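## Task

Same as goal 1, but the final hold is made with the left gripper. Wrap the cable around the headset at about half its height so that, counting cable already wrapped, there are at least three consecutive snug passes from one side's outer edge to the other's, alternating faces, each linked to the next by going around a side's outer edge (a side is an ear cup plus its half of the headband). A reverse pass on the same face, even over the headband top, cancels one; a doubling back at an edge cancels nothing. End with the left gripper commanded fully closed holding the headset by the headband alone, its lowest point about a hand's length or more above the table; nothing but the cable touches the headset, the left arm is off the cable, and neither headset nor cable is beyond the table edge. When all is at rest, say you are done. Other than that hold, anything kept in place only by the robot does not count.

## Robot and tools

Robot: two arms, left_arm and right_arm, each with six joints and a parallel gripper. The names are not image sides. Scene frame: origin on the table surface midway between the arms, +x out over the table, +z up, left_arm on the +y side. Gripper fingers point along the gripper's +z and close along its y.

Joint order (used in every row and every per-joint list in results): shoulder, elbow, waist, wrist pitch, wrist yaw, wrist roll. Stated ranges in rad: waist -2.618 to 3.054, shoulder 0.000 to 3.142, elbow 0.000 to 3.142, wrist pitch -1.571 to 1.571, wrist yaw -1.571 to 1.571, wrist roll -2.094 to 2.094. True ends may differ by up to 0.036 rad.

A row is one flat list of 14 numbers, each in [-1, 1], covering both arms even if one stays still: left_arm's 6 joint values then its opening, then right_arm's 6 joint values then its opening. Joint values are scaled offsets, not poses: 1.0 equals 1.202 rad for the waist, 1.258 shoulder, 1.238 elbow, 2.073 wrist pitch, 2.022 wrist yaw and wrist roll. The opening is absolute: +1 fully open, -1 closed. Optionally 12 more numbers in [0, 1] follow: stiffness scales for left_arm's 6 joints then right_arm's 6, in the joint order above; they persist until changed.

execute_actions(actions): a list of actions; each action is a table of up to 15 rows, one per 1/30 s step, the last row repeating to fill 15 steps. Joint offsets in every row are measured from the angles at the start of that action (for the first action, from the last reported angles), not from the previous row. If any action would push a joint more than 0.036 rad outward past its range, that action is rejected for both arms; a malformed action or a failing first action rejects the whole call. An empty list just returns state and images.

move(target, speed, blocking): target is one row as above, offsets measured from the Joint positions in the latest result that shows them. All joints progress along their paths in step, so the gripper tends to curve, and paths ignore obstacles and the other arm. speed (0.01 to 2 rad/s, default 0.5) caps the joint with the largest travel; paths last 0.5 to 10 s. Openings are sent at the start. blocking=false returns after 0.5 s; then only wait or stop are accepted until a result shows the move ended. Faster moves and targets set deeper past a contact hit and press harder.

wait(seconds): 0 to 10 s, arms hold their last command; returns early if a running move finishes. stop(): brakes a running move; needs room, fingers keep moving. zoom_image(camera, region): camera is cam_high, cam_low, cam_left_wrist or cam_right_wrist; region [x0, y0, x1, y1] in pixels of that 504x504 image, top-left origin, at most 504 by 504. finished_scene(scene): pass the current scene number (1 or 2); irreversible, grades the scene and opens the next. Replying with no tool call ends everything.

Motion limits: each step a joint's target stays within a lead of its measured angle (0.202 rad waist, 0.258 shoulder, 0.238 elbow, 0.573 wrist pitch, 0.522 wrist yaw and roll), and targets are scaled back if they would move the gripper over 70 mm from where it is. Big offsets therefore take several actions, and an unfinished one must be recommanded. Friction can leave a joint up to about 0.031 rad short; smaller commands may do nothing.

Results: a state line per arm with end_effector_position (m, point between pads about 1 cm behind the fingertips; less accurate at long reach) and end_effector_quat_wxyz; Joint positions and Joint velocities (rad, rad/s, then pad gap in m, 0.094 when open); Joint targets; grip_measured on the command scale (each gripper may read off by about 1 mm). Action calls list joint readings at some steps, with HELD marking an arm held back. "joint sent to its limit" means a joint reached its end; absence proves nothing. "joint command not followed" means a clearance check altered joint targets. A move adds a "move:" line: ending (done, off_target, moving, held, fault, naming affected arms), limits=held or limits=none, and each arm's joint farthest from target. MOTOR HOT appears from 75 °C; at 90 °C that arm stops for 10 s; at 100 °C it goes limp and drops. These and other stops appear as FAULT or OVER-TEMPERATURE FAULT lines.

Gripping: to hold, command an opening about 0.03 below grip_measured (less for a lighter hold). Pad force tops out near 50 to 62 N, weaker on parts under about 2 mm thick. Holding loads heats motors, even while you think.

Cameras: cam_high, cam_low, cam_left_wrist, cam_right_wrist, each 504x504, returned in that order; calibration (K, distortion, world-to-camera transform) is given, and may be off slightly.

Avoid: dropping or knocking anything off the table (fails), arms colliding or pressing each other hard (can end the scene), slams and hard pushes. Brief tugs or pushes on objects may occur. The simulation runs during your replies, holding the last command.

Each tool is called after "Call:" in YAML: its name, and indented under it one key for each argument.

## Session

Call:
execute_actions:
  actions: []

Scene clock: 0.00 s.
left_arm: end_effector_position=(+0.3629, +0.7073, +0.2854) grip_measured=+1.000 end_effector_quat_wxyz=(+0.653, -0.397, +0.626, +0.155) | right_arm: end_effector_position=(+0.4228, -0.3884, +0.1859) grip_measured=+1.000 end_effector_quat_wxyz=(+0.755, +0.172, +0.633, +0.026)
Joint names: [shoulder, elbow, waist, wrist pitch, wrist yaw, wrist roll]
Joint positions: left_arm=[ 1.734  1.237  0.861  0.398  0.029 -0.329  0.094] | right_arm=[1.725 0.398 0.13  1.472 0.209 0.269 0.094]
Joint velocities: left_arm=[-0.007 -0.007  0.002 -0.022  0.022  0.081  0.   ] | right_arm=[ 0.012 -0.017  0.007  0.007 -0.037 -0.066  0.   ]
Motor temperatures (°C, as the motors report them): left_arm=[47 42 29 42 27 29] | right_arm=[45 48 28 30 30 30]
Joint targets: left_arm=[1.734 1.237 0.861 0.398 0.029 -0.329] | right_arm=[1.725 0.398 0.130 1.472 0.209 0.269]
Joint stiffness scale: left_arm=[1. 1. 1. 1. 1. 1.] | right_arm=[1. 1. 1. 1. 1. 1.]
camera_calibration (this result's frames):
cam_left_wrist: T_world_to_cam=[[0.677321, -0.608156, 0.413984, 0.063437], [-0.0973135, -0.631835, -0.76897, 0.738698], [0.729223, 0.480553, -0.487137, -0.368038], [0, 0, 0, 1]] pos_world=[0.2973, 0.682176, 0.36249]
cam_right_wrist: T_world_to_cam=[[-0.213752, -0.975994, -0.0417766, -0.279378], [-0.301067, 0.106499, -0.947637, 0.385749], [0.929338, -0.189982, -0.316604, -0.319495], [0, 0, 0, 1]] pos_world=[0.353337, -0.374451, 0.252726]

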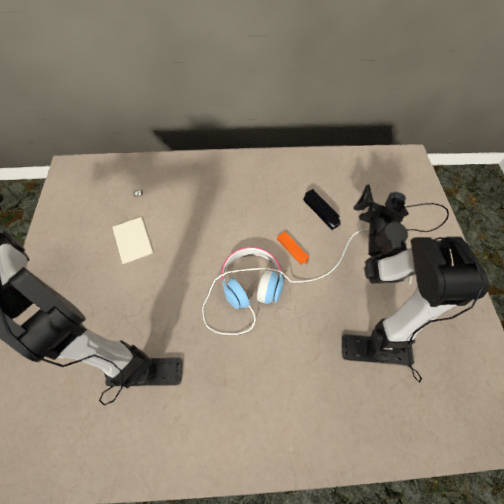

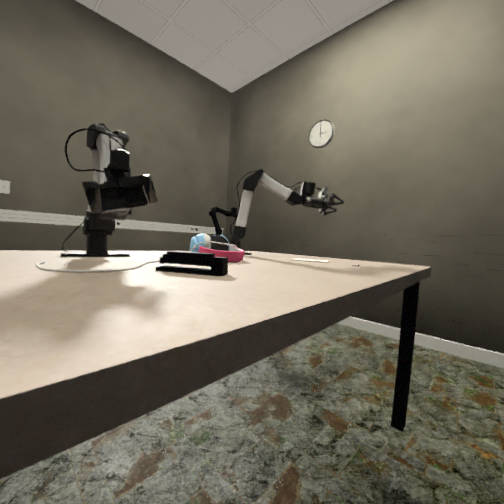

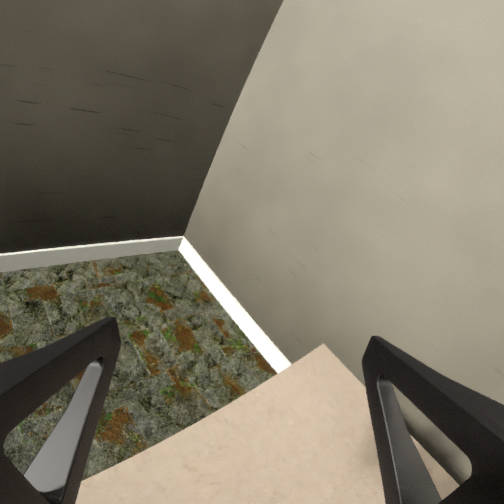

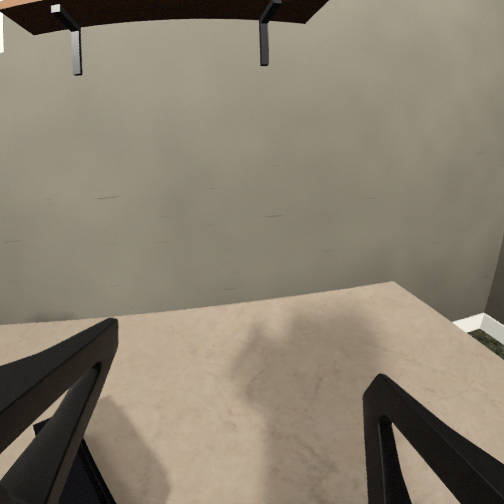

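Call:
zoom_image:
  camera: "cam_high"
  region: [190, 220, 320, 350]

Call:
zoom_image:
  camera: "cam_high"
  region: [270, 160, 470, 340]

Call:
zoom_image:
  camera: "cam_low"
  region: [20, 210, 270, 300]

Region (190, 220, 320, 350) of cam_high's 504x504 image, scaled by 3.877, with more detail than that image has.

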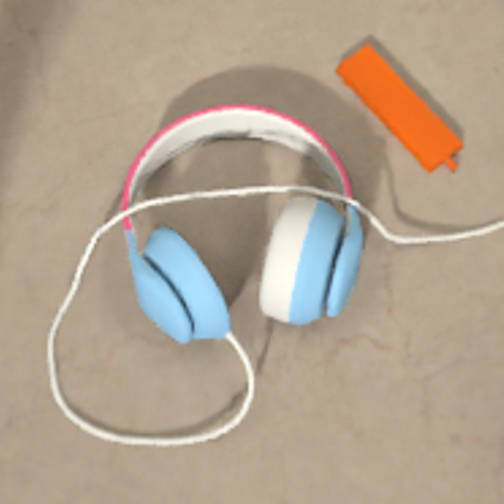

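Region (270, 160, 470, 340) of cam_high's 504x504 image, scaled by 2.520, with more detail than that image has; it fills the top 454 rows of this view, and the rest is white.

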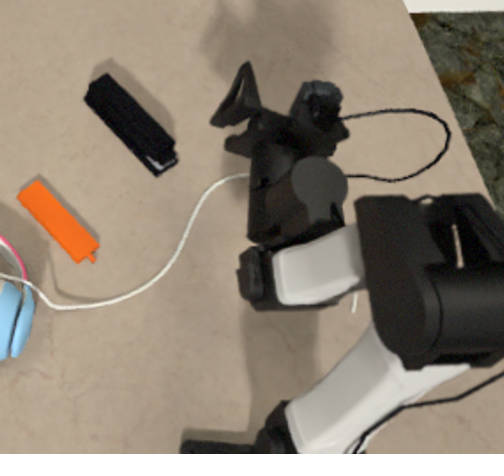

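Region (20, 210, 270, 300) of cam_low's 504x504 image, scaled by 2.016, with more detail than that image has; it fills the top 181 rows of this view, and the rest is white.

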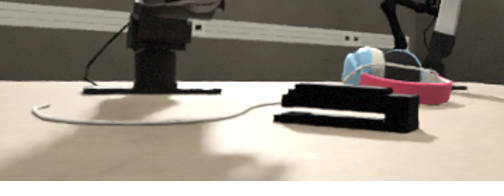

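Call:
move:
  target: [0.441,0.692,-0.998,-0.707,-0.018,0.433,0.0, 0.048,0.748,-0.181,-0.965,-0.068,-0.088,1]
  speed: 0.9

Scene clock: 123.13 s.
left_arm: end_effector_position=(+0.4691, +0.1117, +0.0906) grip_measured=+0.001 end_effector_quat_wxyz=(+0.158, +0.438, +0.885, +0.012) | right_arm: end_effector_position=(+0.4465, -0.4610, +0.1135) grip_measured=+1.000 end_effector_quat_wxyz=(+0.289, +0.166, +0.941, -0.058)
Joint names: [shoulder, elbow, waist, wrist pitch, wrist yaw, wrist roll]
Joint positions: left_arm=[ 2.277  2.075 -0.346 -1.05   0.     0.539  0.047] | right_arm=[ 1.769  1.306 -0.079 -0.514  0.082  0.097  0.094]
Joint velocities: left_arm=[ 0.002 -0.002 -0.017 -0.037 -0.007  0.066 -0.   ] | right_arm=[-0.007 -0.027 -0.002 -0.007 -0.051  0.081  0.   ]
Motor temperatures (°C, as the motors report them): left_arm=[61 54 29 55 27 29] | right_arm=[50 48 28 44 30 30]
Joint targets: left_arm=[2.289 2.094 -0.339 -1.068 -0.008 0.546] | right_arm=[1.786 1.324 -0.088 -0.529 0.072 0.091]
Joint stiffness scale: left_arm=[1. 1. 1. 1. 1. 1.] | right_arm=[1. 1. 1. 1. 1. 1.]
move: done; limits=none; left_arm: farthest joint: the elbow, 0.018 radians from its target (0.857 radians at the start); right_arm: farthest joint: the elbow, 0.018 radians from its target (0.926 radians at the start)
camera_calibration (this result's frames):
cam_left_wrist: T_world_to_cam=[[-0.714092, -0.687845, -0.130162, 0.420814], [-0.699672, 0.695133, 0.165072, 0.272547], [-0.0230641, 0.208947, -0.977655, 0.173574], [0, 0, 0, 1]] pos_world=[0.495196, 0.0637307, 0.17948]
cam_right_wrist: T_world_to_cam=[[-0.133251, -0.980005, 0.147764, -0.407497], [-0.986517, 0.116861, -0.114572, 0.548327], [0.0950138, -0.161039, -0.982364, 0.0832669], [0, 0, 0, 1]] pos_world=[0.478723, -0.450018, 0.204835]

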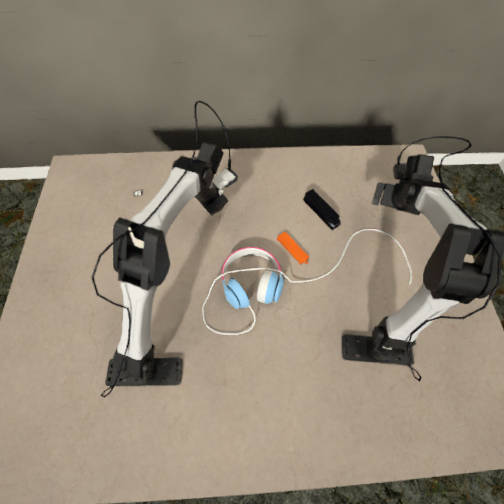

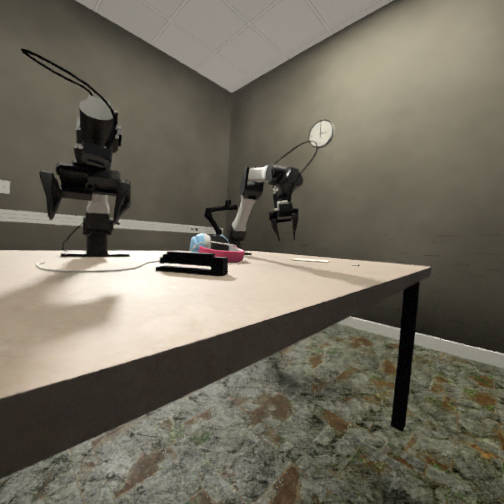

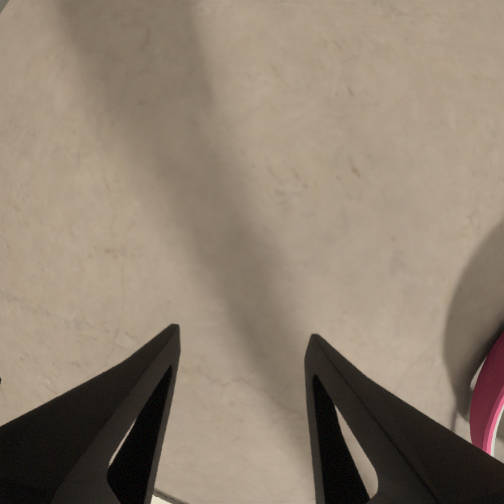

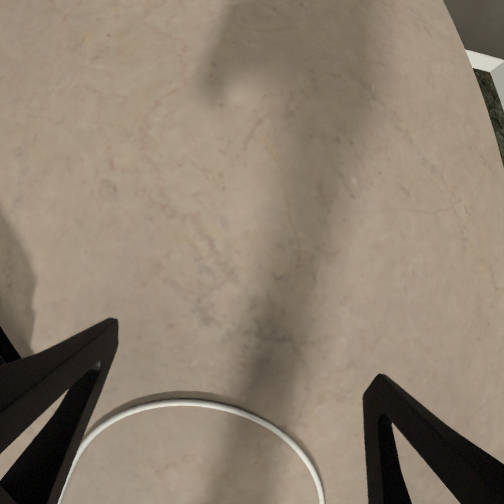

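Call:
move:
  target: [0.137,0.214,-0.261,-0.2045,0,0.122,0.0, 0.128,0.195,-0.283,-0.332,-0.0455,-0.387,-0.36]
  speed: 0.6

Scene clock: 139.13 s.
left_arm: end_effector_position=(+0.3483, +0.0038, +0.0707) grip_measured=+0.001 end_effector_quat_wxyz=(+0.000, +0.671, +0.741, -0.000) | right_arm: end_effector_position=(+0.3094, -0.5356, +0.0796) grip_measured=-0.357 end_effector_quat_wxyz=(-0.001, -0.059, +0.998, -0.000)
Joint names: [shoulder, elbow, waist, wrist pitch, wrist yaw, wrist roll]
Joint positions: left_arm=[ 2.436  2.322 -0.659 -1.457  0.     0.778  0.047] | right_arm=[ 1.915  1.529 -0.413 -1.186  0.001 -0.679  0.03 ]
Joint velocities: left_arm=[ 0.007 -0.002 -0.002 -0.081  0.022 -0.081 -0.   ] | right_arm=[-0.017  0.017 -0.022  0.007 -0.022 -0.037 -0.001]
Motor temperatures (°C, as the motors report them): left_arm=[65 55 29 51 27 29] | right_arm=[52 51 28 42 30 30]
Joint targets: left_arm=[2.449 2.340 -0.659 -1.474 0.000 0.786] | right_arm=[1.929 1.548 -0.419 -1.202 -0.010 -0.686]
Joint stiffness scale: left_arm=[1. 1. 1. 1. 1. 1.] | right_arm=[1. 1. 1. 1. 1. 1.]
move: done; limits=none; left_arm: farthest joint: the elbow, 0.018 radians from its target (0.265 radians at the start); right_arm: farthest joint: the elbow, 0.018 radians from its target (0.241 radians at the start)
camera_calibration (this result's frames):
cam_left_wrist: T_world_to_cam=[[-0.980875, -0.194598, 0.00401169, 0.339326], [-0.172919, 0.880695, 0.440993, 0.0626655], [-0.0893494, 0.431865, -0.897502, 0.190412], [0, 0, 0, 1]] pos_world=[0.360686, -0.0713893, 0.141899]
cam_right_wrist: T_world_to_cam=[[0.364587, -0.931121, -0.00945442, -0.609206], [-0.830668, -0.329808, 0.448572, 0.0855749], [-0.420793, -0.15569, -0.893697, 0.206323], [0, 0, 0, 1]] pos_world=[0.380012, -0.506899, 0.140244]

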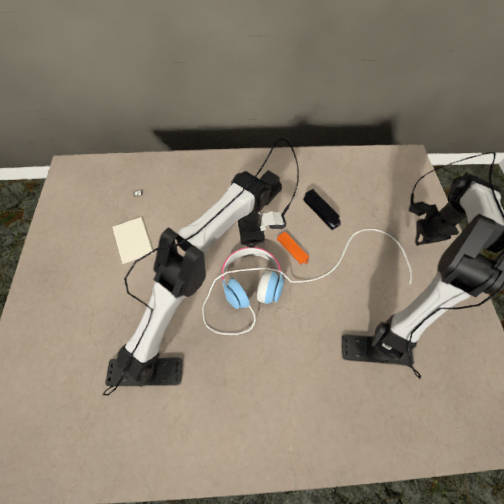

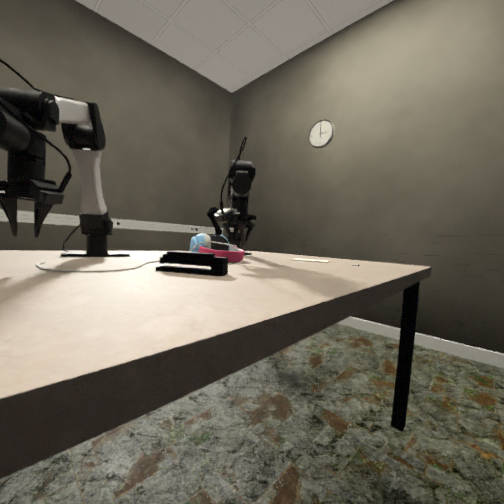

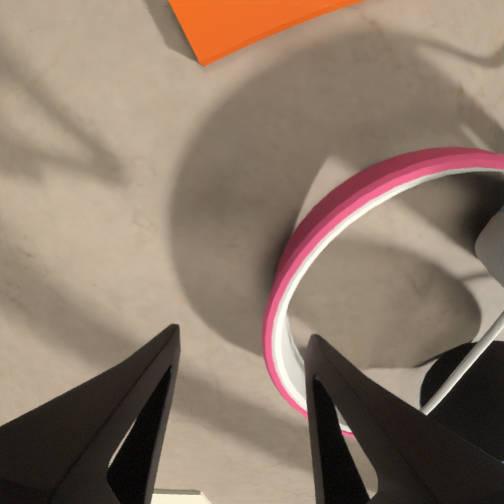

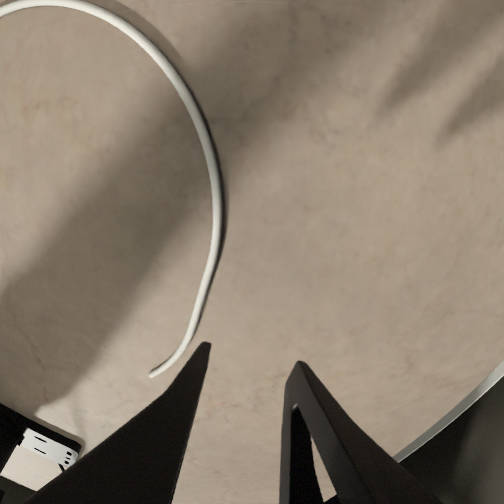

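Call:
move:
  target: [-0.080,-0.2965,0,0.1346,0,0.048,0.0, 0.011,0.015,0,-0.008,0,0,-0.36]
  speed: 0.3

Scene clock: 170.63 s.
left_arm: end_effector_position=(+0.3356, +0.0144, +0.0202) grip_measured=+0.001 end_effector_quat_wxyz=(-0.002, +0.704, +0.710, -0.000) | right_arm: end_effector_position=(+0.3092, -0.5355, +0.0796) grip_measured=-0.357 end_effector_quat_wxyz=(-0.001, -0.059, +0.998, +0.000)
Joint names: [shoulder, elbow, waist, wrist pitch, wrist yaw, wrist roll]
Joint positions: left_arm=[ 2.352  1.972 -0.659 -1.195  0.     0.868  0.047] | right_arm=[ 1.915  1.529 -0.413 -1.187  0.    -0.68   0.03 ]
Joint velocities: left_arm=[-0.002  0.002  0.002  0.022 -0.022  0.007 -0.001] | right_arm=[-0.002  0.002 -0.022 -0.037  0.066 -0.037  0.   ]
Motor temperatures (°C, as the motors report them): left_arm=[72 55 29 47 27 29] | right_arm=[54 53 28 37 30 30]
Joint targets: left_arm=[2.335 1.955 -0.659 -1.177 0.000 0.876] | right_arm=[1.928 1.548 -0.413 -1.203 0.001 -0.680]
Joint stiffness scale: left_arm=[1. 1. 1. 1. 1. 1.] | right_arm=[1. 1. 1. 1. 1. 1.]
move: done; limits=none; left_arm: farthest joint: the elbow, 0.017 radians from its target (0.367 radians at the start); right_arm: farthest joint: the elbow, 0.019 radians from its target (0.019 radians at the start)
camera_calibration (this result's frames):
cam_left_wrist: T_world_to_cam=[[-0.994381, -0.105637, 0.00689403, 0.332309], [-0.0916305, 0.891489, 0.443679, 0.0459676], [-0.0530149, 0.440554, -0.896159, 0.127016], [0, 0, 0, 1]] pos_world=[0.341388, -0.061833, 0.0911411]
cam_right_wrist: T_world_to_cam=[[0.365292, -0.930836, -0.0102957, -0.609015], [-0.830218, -0.330769, 0.448698, 0.0848594], [-0.42107, -0.155358, -0.893624, 0.206553], [0, 0, 0, 1]] pos_world=[0.379893, -0.506734, 0.140234]

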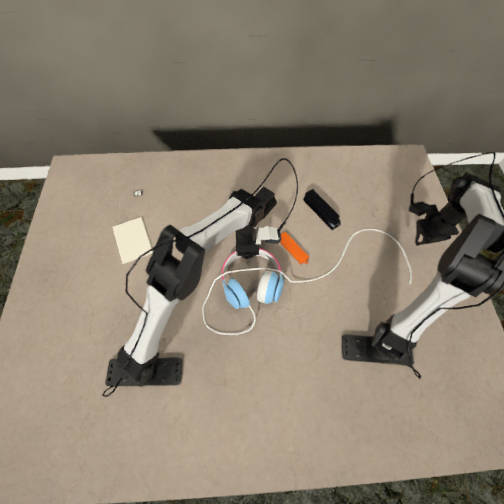

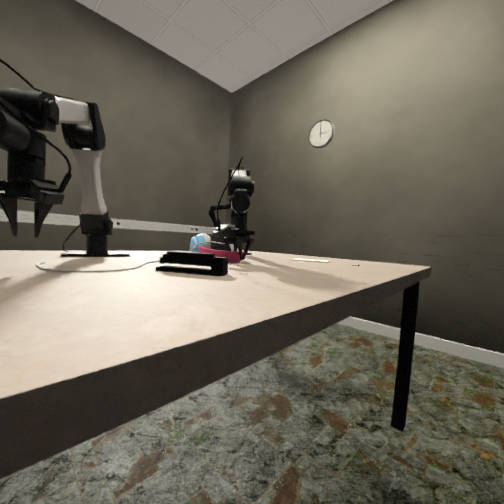

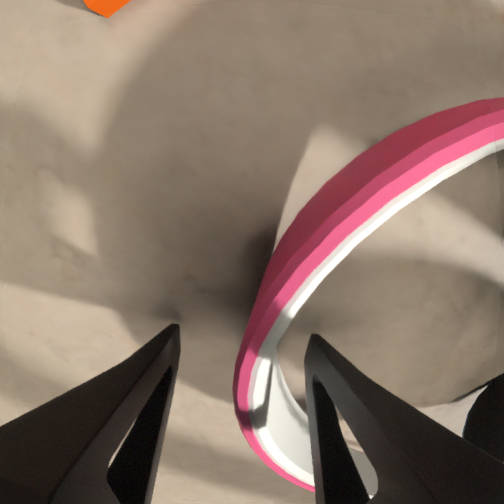

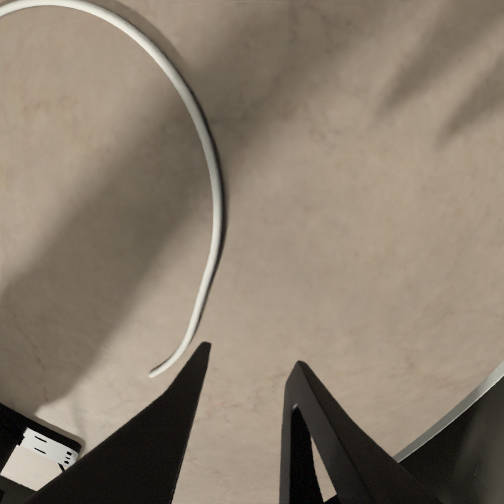

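Band is between the fingers. Closing.

Call:
move:
  target: [0,0,0,0,0,0,-1, 0.011,0.015,0,-0.008,0,0,-0.36]
  speed: 0.3

Scene clock: 176.27 s.
left_arm: end_effector_position=(+0.3273, +0.0147, +0.0268) grip_measured=-0.799 end_effector_quat_wxyz=(-0.010, +0.702, +0.711, -0.016) | right_arm: end_effector_position=(+0.3092, -0.5354, +0.0796) grip_measured=-0.357 end_effector_quat_wxyz=(-0.001, -0.059, +0.998, +0.000)
Joint names: [shoulder, elbow, waist, wrist pitch, wrist yaw, wrist roll]
Joint positions: left_arm=[ 2.337  1.974 -0.659 -1.229  0.03   0.865  0.009] | right_arm=[ 1.915  1.529 -0.413 -1.187  0.    -0.68   0.03 ]
Joint velocities: left_arm=[-0.007 -0.017  0.007 -0.037 -0.022 -0.066  0.   ] | right_arm=[-0.002  0.002  0.007 -0.007 -0.022  0.007  0.001]
Motor temperatures (°C, as the motors report them): left_arm=[74 55 29 47 27 29] | right_arm=[55 53 28 37 30 30]
Joint targets: left_arm=[2.352 1.972 -0.659 -1.196 0.000 0.868] | right_arm=[1.928 1.548 -0.413 -1.203 0.000 -0.680]
Joint stiffness scale: left_arm=[1. 1. 1. 1. 1. 1.] | right_arm=[1. 1. 1. 1. 1. 1.]
move: off_target (left_arm); limits=none; left_arm: farthest joint: the wrist pitch, 0.034 radians from its target (0.000 radians at the start); right_arm: farthest joint: the elbow, 0.019 radians from its target (0.019 radians at the start)
camera_calibration (this result's frames):
cam_left_wrist: T_world_to_cam=[[-0.993242, -0.108782, 0.0404507, 0.322847], [-0.0803599, 0.896074, 0.436571, 0.0384244], [-0.0837377, 0.43037, -0.89876, 0.142676], [0, 0, 0, 1]] pos_world=[0.335701, -0.0607148, 0.0983974]
cam_right_wrist: T_world_to_cam=[[0.365289, -0.930834, -0.0106028, -0.608912], [-0.830073, -0.33086, 0.448899, 0.0847004], [-0.421358, -0.155177, -0.89352, 0.206705], [0, 0, 0, 1]] pos_world=[0.379833, -0.506696, 0.140217]

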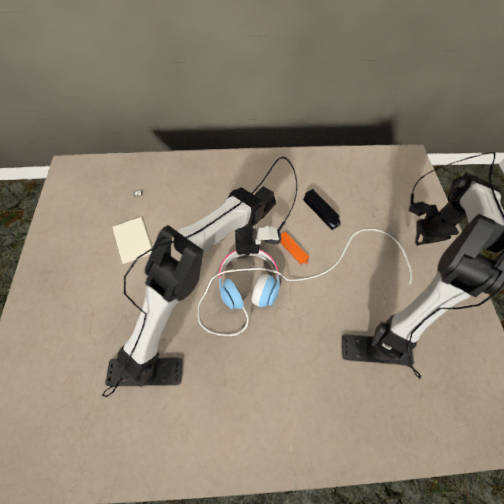

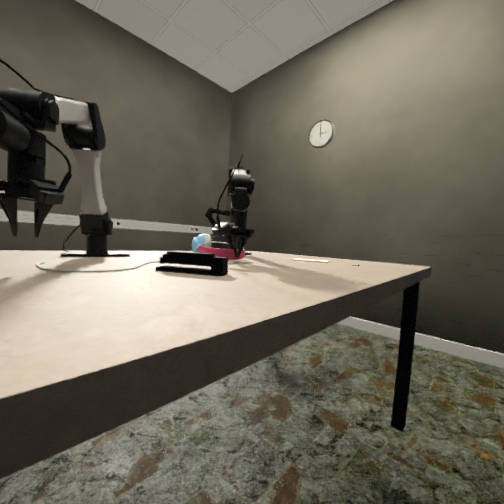

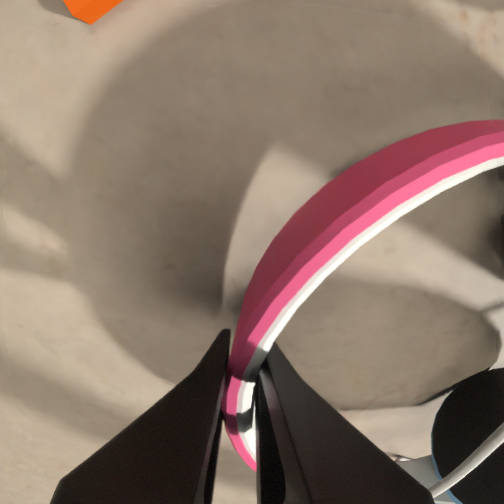

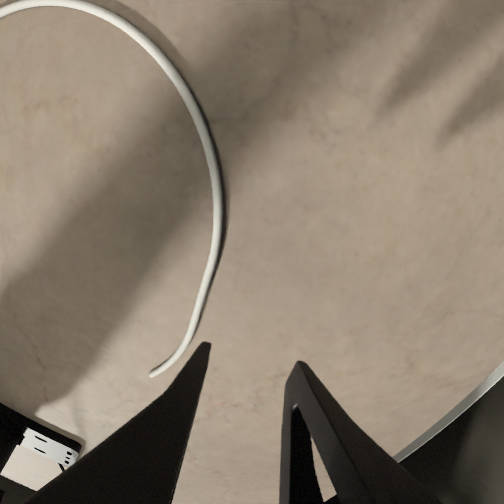

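Call:
move:
  target: [-0.436,-0.14,0.128,-0.14,-0.015,-0.378,-1, 0.011,0.015,0,-0.008,0,0,-0.36]
  speed: 0.35

Scene clock: 189.60 s.
left_arm: end_effector_position=(+0.2816, +0.1276, +0.1874) grip_measured=-0.820 end_effector_quat_wxyz=(+0.040, +0.323, +0.946, -0.000) | right_arm: end_effector_position=(+0.3091, -0.5354, +0.0796) grip_measured=-0.357 end_effector_quat_wxyz=(-0.001, -0.059, +0.998, +0.001)
Joint names: [shoulder, elbow, waist, wrist pitch, wrist yaw, wrist roll]
Joint positions: left_arm=[ 1.805  1.815 -0.514 -1.503 -0.016  0.111  0.008] | right_arm=[ 1.915  1.529 -0.413 -1.188  0.    -0.68   0.03 ]
Joint velocities: left_arm=[-0.007  0.022 -0.007 -0.037  0.051 -0.081 -0.001] | right_arm=[ 0.007  0.027 -0.012  0.037  0.007  0.051  0.   ]
Motor temperatures (°C, as the motors report them): left_arm=[74 54 29 46 28 29] | right_arm=[55 53 28 36 30 30]
Joint targets: left_arm=[1.789 1.800 -0.505 -1.519 -0.001 0.101] | right_arm=[1.928 1.548 -0.413 -1.204 0.000 -0.680]
Joint stiffness scale: left_arm=[1. 1. 1. 1. 1. 1.] | right_arm=[1. 1. 1. 1. 1. 1.]
move: done; limits=none; left_arm: farthest joint: the shoulder, 0.017 radians from its target (0.549 radians at the start); right_arm: farthest joint: the elbow, 0.019 radians from its target (0.019 radians at the start)
camera_calibration (this result's frames):
cam_left_wrist: T_world_to_cam=[[-0.532319, -0.846435, -0.0135513, 0.257707], [-0.78879, 0.490128, 0.370925, 0.12698], [-0.307322, 0.20814, -0.928564, 0.331505], [0, 0, 0, 1]] pos_world=[0.339222, 0.0868964, 0.264215]
cam_right_wrist: T_world_to_cam=[[0.365285, -0.930832, -0.0109099, -0.60881], [-0.829928, -0.330952, 0.449099, 0.0845413], [-0.421647, -0.154995, -0.893415, 0.206858], [0, 0, 0, 1]] pos_world=[0.379774, -0.506659, 0.140201]

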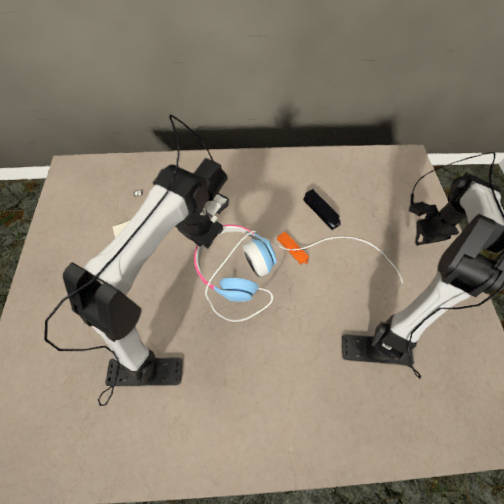

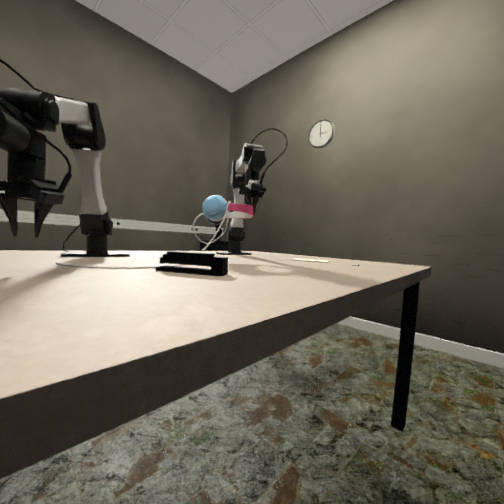

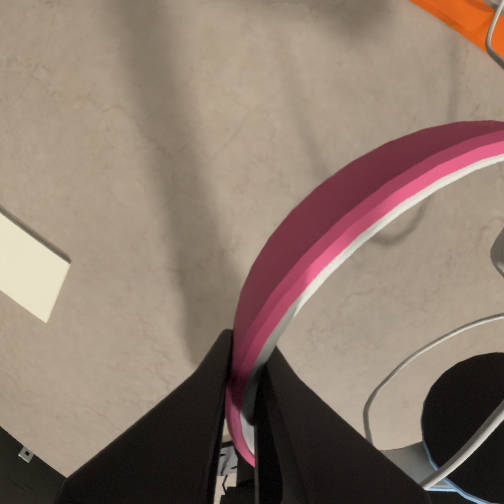

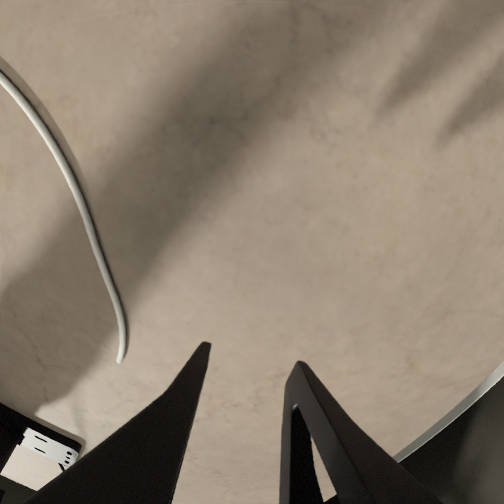

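Call:
zoom_image:
  camera: "cam_high"
  region: [180, 200, 320, 340]

Call:
zoom_image:
  camera: "cam_high"
  region: [300, 210, 440, 310]

Call:
zoom_image:
  camera: "cam_low"
  region: [170, 170, 280, 270]

Region (180, 200, 320, 340) of cam_high's 504x504 image, scaled by 3.600, with more detail than that image has.

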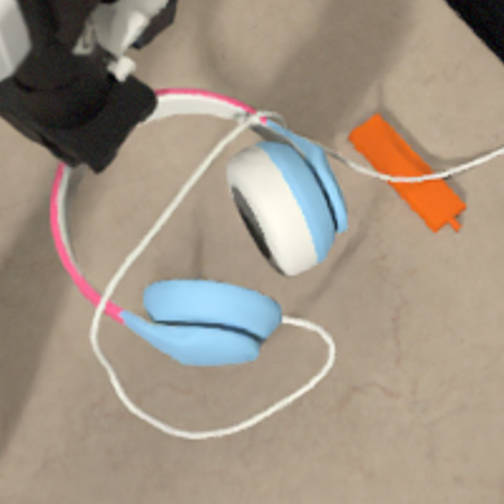

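Region (300, 210, 440, 310) of cam_high's 504x504 image, scaled by 3.600, with more detail than that image has; it fills the top 360 rows of this view, and the rest is white.

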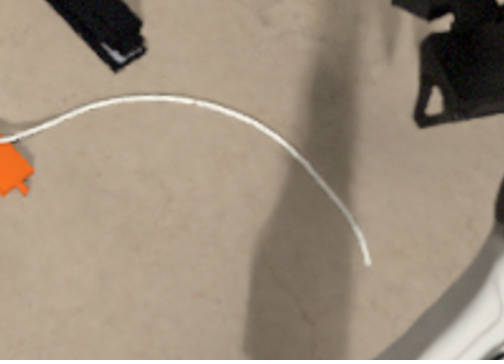

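Region (170, 170, 280, 270) of cam_low's 504x504 image, scaled by 4.582, with more detail than that image has; it fills the top 458 rows of this view, and the rest is white.

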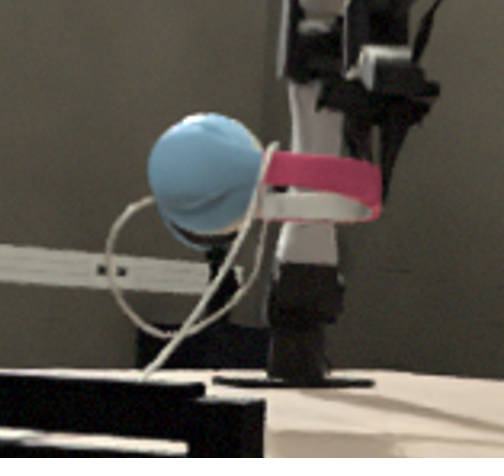

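Call:
move:
  target: [-0.013,0.008,0,0,-0.03,0,-1, -0.161,-0.3735,0.162,0.1324,0,-0.06,-0.36]
  speed: 0.4

Scene clock: 236.87 s.
left_arm: end_effector_position=(+0.2881, +0.1384, +0.1881) grip_measured=-0.820 end_effector_quat_wxyz=(+0.047, +0.321, +0.945, +0.036) | right_arm: end_effector_position=(+0.2776, -0.4518, +0.0288) grip_measured=-0.357 end_effector_quat_wxyz=(-0.003, -0.208, +0.978, +0.002)
Joint names: [shoulder, elbow, waist, wrist pitch, wrist yaw, wrist roll]
Joint positions: left_arm=[ 1.805  1.815 -0.514 -1.503 -0.09   0.111  0.008] | right_arm=[ 1.729  1.083 -0.227 -0.931  0.    -0.795  0.03 ]
Joint velocities: left_arm=[-0.017 -0.002  0.012 -0.022  0.051 -0.051 -0.001] | right_arm=[ 0.012 -0.017 -0.012 -0.022  0.007 -0.022 -0.001]
Motor temperatures (°C, as the motors report them): left_arm=[69 51 29 44 28 29] | right_arm=[56 54 28 34 30 30]
Joint targets: left_arm=[1.789 1.825 -0.514 -1.503 -0.077 0.111] | right_arm=[1.712 1.067 -0.218 -0.913 0.000 -0.801]
Joint stiffness scale: left_arm=[1. 1. 1. 1. 1. 1.] | right_arm=[1. 1. 1. 1. 1. 1.]
move: done; limits=none; left_arm: farthest joint: the shoulder, 0.017 radians from its target (0.017 radians at the start); right_arm: farthest joint: the wrist pitch, 0.018 radians from its target (0.274 radians at the start)
camera_calibration (this result's frames):
cam_left_wrist: T_world_to_cam=[[-0.525257, -0.846504, -0.0868133, 0.282104], [-0.805861, 0.462067, 0.370246, 0.13552], [-0.273301, 0.264434, -0.924868, 0.313596], [0, 0, 0, 1]] pos_world=[0.343093, 0.0932573, 0.264349]
cam_right_wrist: T_world_to_cam=[[0.624774, -0.780673, -0.0144056, -0.524157], [-0.692926, -0.562864, 0.450596, -0.0340168], [-0.359877, -0.271538, -0.892612, 0.0912941], [0, 0, 0, 1]] pos_world=[0.336763, -0.403553, 0.0892672]

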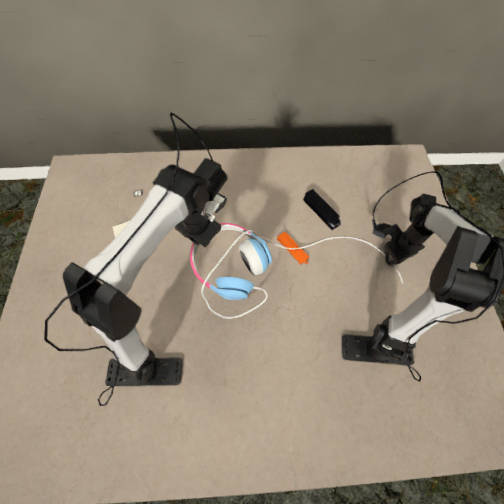

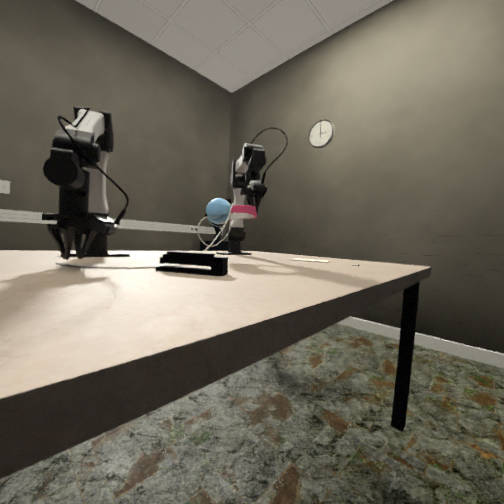

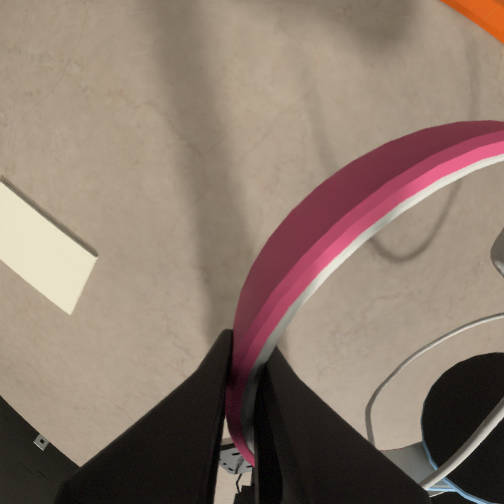

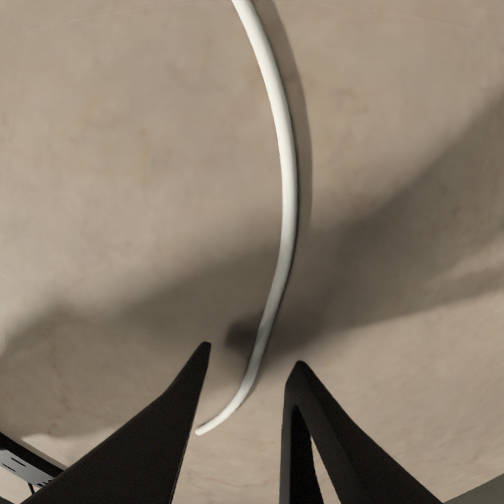

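Call:
move:
  target: [-0.013,0.008,0,0,0.006,0,-1, 0.037,-0.0525,0,0.050,0,0,-0.36]
  speed: 0.1

Scene clock: 243.27 s.
left_arm: end_effector_position=(+0.2889, +0.1398, +0.1883) grip_measured=-0.820 end_effector_quat_wxyz=(+0.048, +0.321, +0.945, +0.040) | right_arm: end_effector_position=(+0.2783, -0.4521, +0.0135) grip_measured=-0.357 end_effector_quat_wxyz=(-0.001, -0.208, +0.978, +0.000)
Joint names: [shoulder, elbow, waist, wrist pitch, wrist yaw, wrist roll]
Joint positions: left_arm=[ 1.805  1.815 -0.514 -1.503 -0.099  0.111  0.008] | right_arm=[ 1.753  1.045 -0.227 -0.864  0.    -0.795  0.03 ]
Joint velocities: left_arm=[ 0.002  0.002  0.012 -0.007  0.022  0.037 -0.001] | right_arm=[-0.017 -0.007 -0.002  0.022 -0.066 -0.022  0.001]
Motor temperatures (°C, as the motors report them): left_arm=[68 51 29 44 28 29] | right_arm=[56 53 28 34 30 30]
Joint targets: left_arm=[1.789 1.825 -0.514 -1.503 -0.078 0.111] | right_arm=[1.775 1.018 -0.227 -0.827 0.000 -0.795]
Joint stiffness scale: left_arm=[1. 1. 1. 1. 1. 1.] | right_arm=[1. 1. 1. 1. 1. 1.]
move: off_target (left_arm, right_arm); limits=none; left_arm: farthest joint: the wrist yaw, 0.021 radians from its target (0.012 radians at the start); right_arm: farthest joint: the wrist pitch, 0.037 radians from its target (0.103 radians at the start)
camera_calibration (this result's frames):
cam_left_wrist: T_world_to_cam=[[-0.524223, -0.846164, -0.0959029, 0.285042], [-0.807947, 0.458612, 0.369996, 0.136627], [-0.269095, 0.271445, -0.92407, 0.311253], [0, 0, 0, 1]] pos_world=[0.34357, 0.0940457, 0.264404]
cam_right_wrist: T_world_to_cam=[[0.624826, -0.780694, -0.0104329, -0.525189], [-0.694841, -0.562109, 0.448587, -0.0258479], [-0.356074, -0.27304, -0.893678, 0.0761069], [0, 0, 0, 1]] pos_world=[0.337292, -0.403761, 0.0741309]

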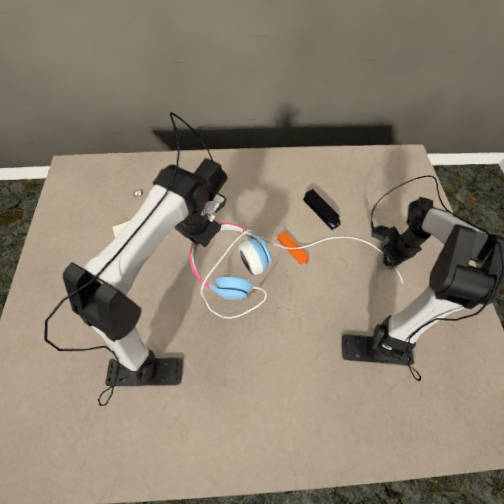

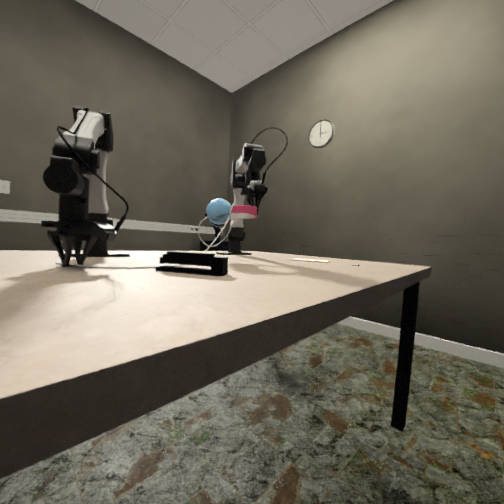

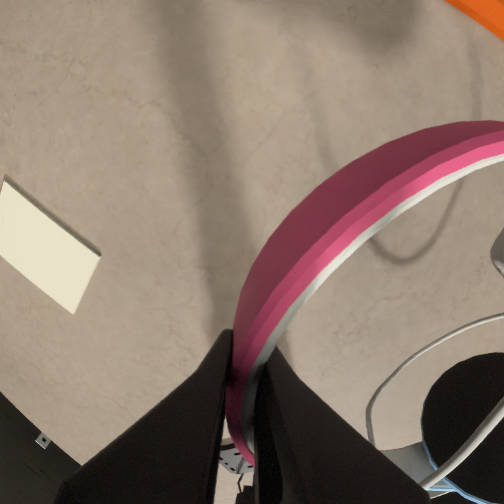

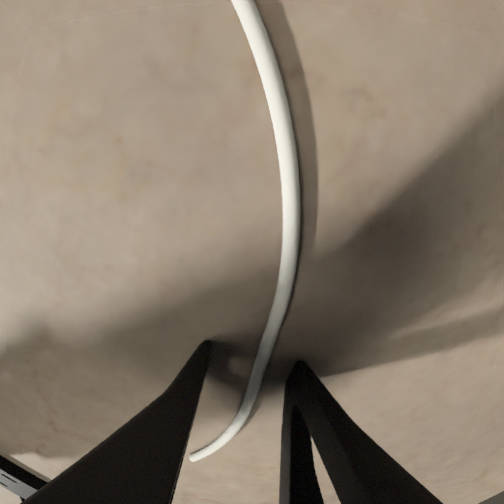

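Call:
execute_actions:
  actions:
    - [[-0.013,0.008,0,0,0.01,0,-1, 0.01,-0.012,0,0.01,0,0,-0.42],[-0.013,0.008,0,0,0.01,0,-1, 0.01,-0.012,0,0.01,0,0,-0.48],[-0.013,0.008,0,0,0.01,0,-1, 0.01,-0.012,0,0.01,0,0,-0.53],[-0.013,0.008,0,0,0.01,0,-1, 0.01,-0.012,0,0.01,0,0,-0.58],[-0.013,0.008,0,0,0.01,0,-1, 0.01,-0.012,0,0.01,0,0,-0.62],[-0.013,0.008,0,0,0.01,0,-1, 0.01,-0.012,0,0.01,0,0,-0.66],[-0.013,0.008,0,0,0.01,0,-1, 0.01,-0.012,0,0.01,0,0,-0.69],[-0.013,0.008,0,0,0.01,0,-1, 0.01,-0.012,0,0.01,0,0,-0.72],[-0.013,0.008,0,0,0.01,0,-1, 0.01,-0.012,0,0.01,0,0,-0.74],[-0.013,0.008,0,0,0.01,0,-1, 0.01,-0.012,0,0.01,0,0,-0.76],[-0.013,0.008,0,0,0.01,0,-1, 0.01,-0.012,0,0.01,0,0,-0.78],[-0.013,0.008,0,0,0.01,0,-1, 0.01,-0.012,0,0.01,0,0,-0.80],[-0.013,0.008,0,0,0.01,0,-1, 0.01,-0.012,0,0.01,0,0,-0.815],[-0.013,0.008,0,0,0.01,0,-1, 0.01,-0.012,0,0.01,0,0,-0.83],[-0.013,0.008,0,0,0.01,0,-1, 0.01,-0.012,0,0.01,0,0,-0.845]]
    - [[-0.013,0.008,0,0,0.01,0,-1, 0.01,-0.012,0,0.01,0,0,-0.86],[-0.013,0.008,0,0,0.01,0,-1, 0.01,-0.012,0,0.01,0,0,-0.87],[-0.013,0.008,0,0,0.01,0,-1, 0.01,-0.012,0,0.01,0,0,-0.88],[-0.013,0.008,0,0,0.01,0,-1, 0.01,-0.012,0,0.01,0,0,-0.89],[-0.013,0.008,0,0,0.01,0,-1, 0.01,-0.012,0,0.01,0,0,-0.90],[-0.013,0.008,0,0,0.01,0,-1, 0.01,-0.012,0,0.01,0,0,-0.91],[-0.013,0.008,0,0,0.01,0,-1, 0.01,-0.012,0,0.01,0,0,-0.92],[-0.013,0.008,0,0,0.01,0,-1, 0.01,-0.012,0,0.01,0,0,-0.93],[-0.013,0.008,0,0,0.01,0,-1, 0.01,-0.012,0,0.01,0,0,-0.94],[-0.013,0.008,0,0,0.01,0,-1, 0.01,-0.012,0,0.01,0,0,-0.95],[-0.013,0.008,0,0,0.01,0,-1, 0.01,-0.012,0,0.01,0,0,-0.955],[-0.013,0.008,0,0,0.01,0,-1, 0.01,-0.012,0,0.01,0,0,-0.96]]

Scene clock: 262.77 s.
left_arm: end_effector_position=(+0.2889, +0.1398, +0.1883) grip_measured=-0.820 end_effector_quat_wxyz=(+0.048, +0.321, +0.945, +0.040) | right_arm: end_effector_position=(+0.2796, -0.4528, +0.0135) grip_measured=-0.942 end_effector_quat_wxyz=(+0.001, -0.208, +0.978, -0.002)
Joint names: [shoulder, elbow, waist, wrist pitch, wrist yaw, wrist roll]
Joint positions: left_arm=[ 1.805  1.815 -0.514 -1.503 -0.099  0.111  0.008] | right_arm=[ 1.753  1.045 -0.227 -0.859  0.001 -0.795  0.003]
Joint velocities: left_arm=[ 0.002 -0.002 -0.002 -0.037  0.051  0.11   0.   ] | right_arm=[ 0.012 -0.002  0.002 -0.095  0.081  0.095 -0.001]
Motor temperatures (°C, as the motors report them): left_arm=[68 52 29 43 28 29] | right_arm=[53 50 28 34 30 30]
Joint targets: left_arm=[1.789 1.825 -0.514 -1.503 -0.079 0.111] | right_arm=[1.766 1.030 -0.227 -0.840 0.001 -0.795]
Joint stiffness scale: left_arm=[1. 1. 1. 1. 1. 1.] | right_arm=[1. 1. 1. 1. 1. 1.]
Step readings (joint positions; steps 1 to 15: 1st action; 16 to 30: 2nd action):
0: left_arm=[1.805 1.815 -0.514 -1.503 -0.099 0.111] | right_arm=[1.753 1.045 -0.227 -0.864 0.000 -0.795]
1: left_arm=[1.805 1.815 -0.514 -1.503 -0.099 0.111] | right_arm=[1.753 1.045 -0.227 -0.864 0.001 -0.795]
2: left_arm=[1.805 1.815 -0.514 -1.503 -0.099 0.111] | right_arm=[1.753 1.045 -0.227 -0.862 0.001 -0.795]
4: left_arm=[1.805 1.815 -0.514 -1.503 -0.099 0.111] | right_arm=[1.753 1.045 -0.227 -0.860 0.001 -0.795]
8: left_arm=[1.805 1.815 -0.514 -1.503 -0.099 0.111] | right_arm=[1.753 1.045 -0.227 -0.860 0.001 -0.795]
15: left_arm=[1.805 1.815 -0.514 -1.503 -0.099 0.111] | right_arm=[1.753 1.045 -0.227 -0.860 0.001 -0.795]
16: left_arm=[1.805 1.815 -0.514 -1.503 -0.099 0.111] | right_arm=[1.753 1.045 -0.227 -0.860 0.001 -0.795]
17: left_arm=[1.805 1.815 -0.514 -1.503 -0.099 0.111] | right_arm=[1.753 1.045 -0.227 -0.860 0.001 -0.795]
19: left_arm=[1.805 1.815 -0.514 -1.503 -0.099 0.111] | right_arm=[1.753 1.045 -0.227 -0.859 0.001 -0.795]
23: left_arm=[1.805 1.815 -0.514 -1.503 -0.099 0.111] | right_arm=[1.753 1.045 -0.227 -0.859 0.001 -0.795]
30: Joint positions above
camera_calibration (this result's frames):
cam_left_wrist: T_world_to_cam=[[-0.524223, -0.846164, -0.0959029, 0.285042], [-0.807947, 0.458612, 0.369996, 0.136627], [-0.269095, 0.271445, -0.92407, 0.311253], [0, 0, 0, 1]] pos_world=[0.34357, 0.0940457, 0.264404]
cam_right_wrist: T_world_to_cam=[[0.624865, -0.780716, -0.00508779, -0.526569], [-0.697098, -0.56085, 0.446656, -0.0241046], [-0.351565, -0.275553, -0.894691, 0.0739983], [0, 0, 0, 1]] pos_world=[0.338246, -0.404229, 0.074293]

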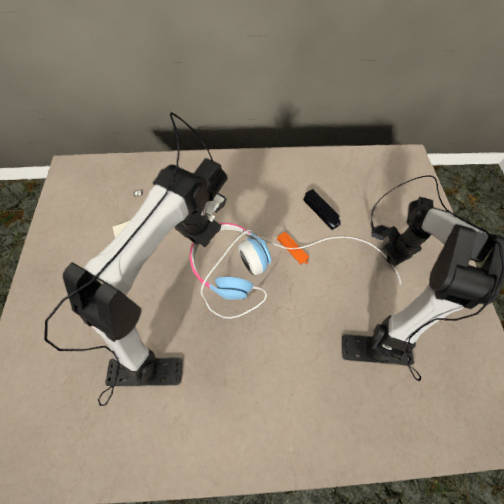

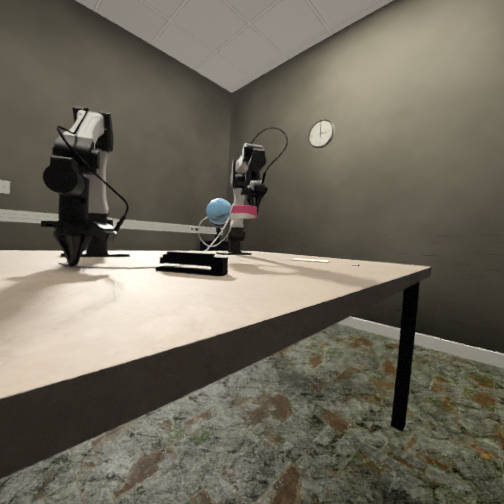

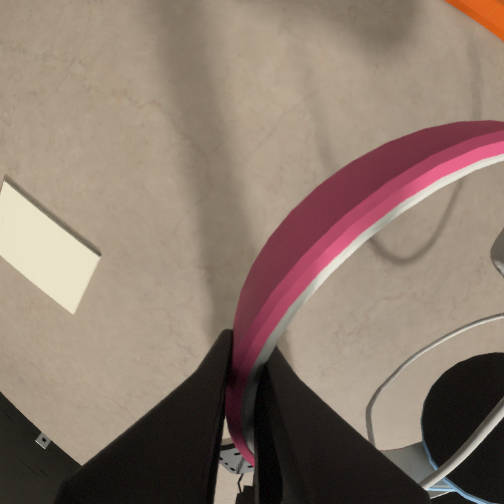

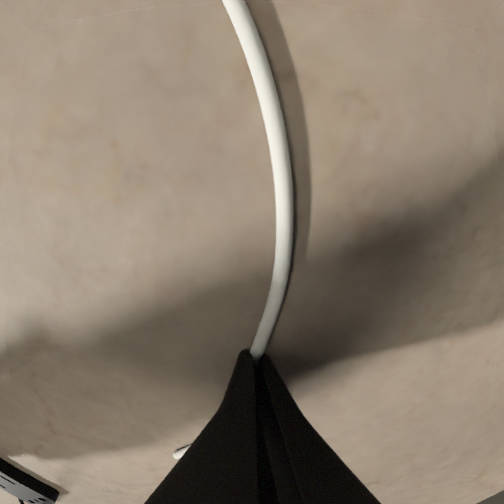

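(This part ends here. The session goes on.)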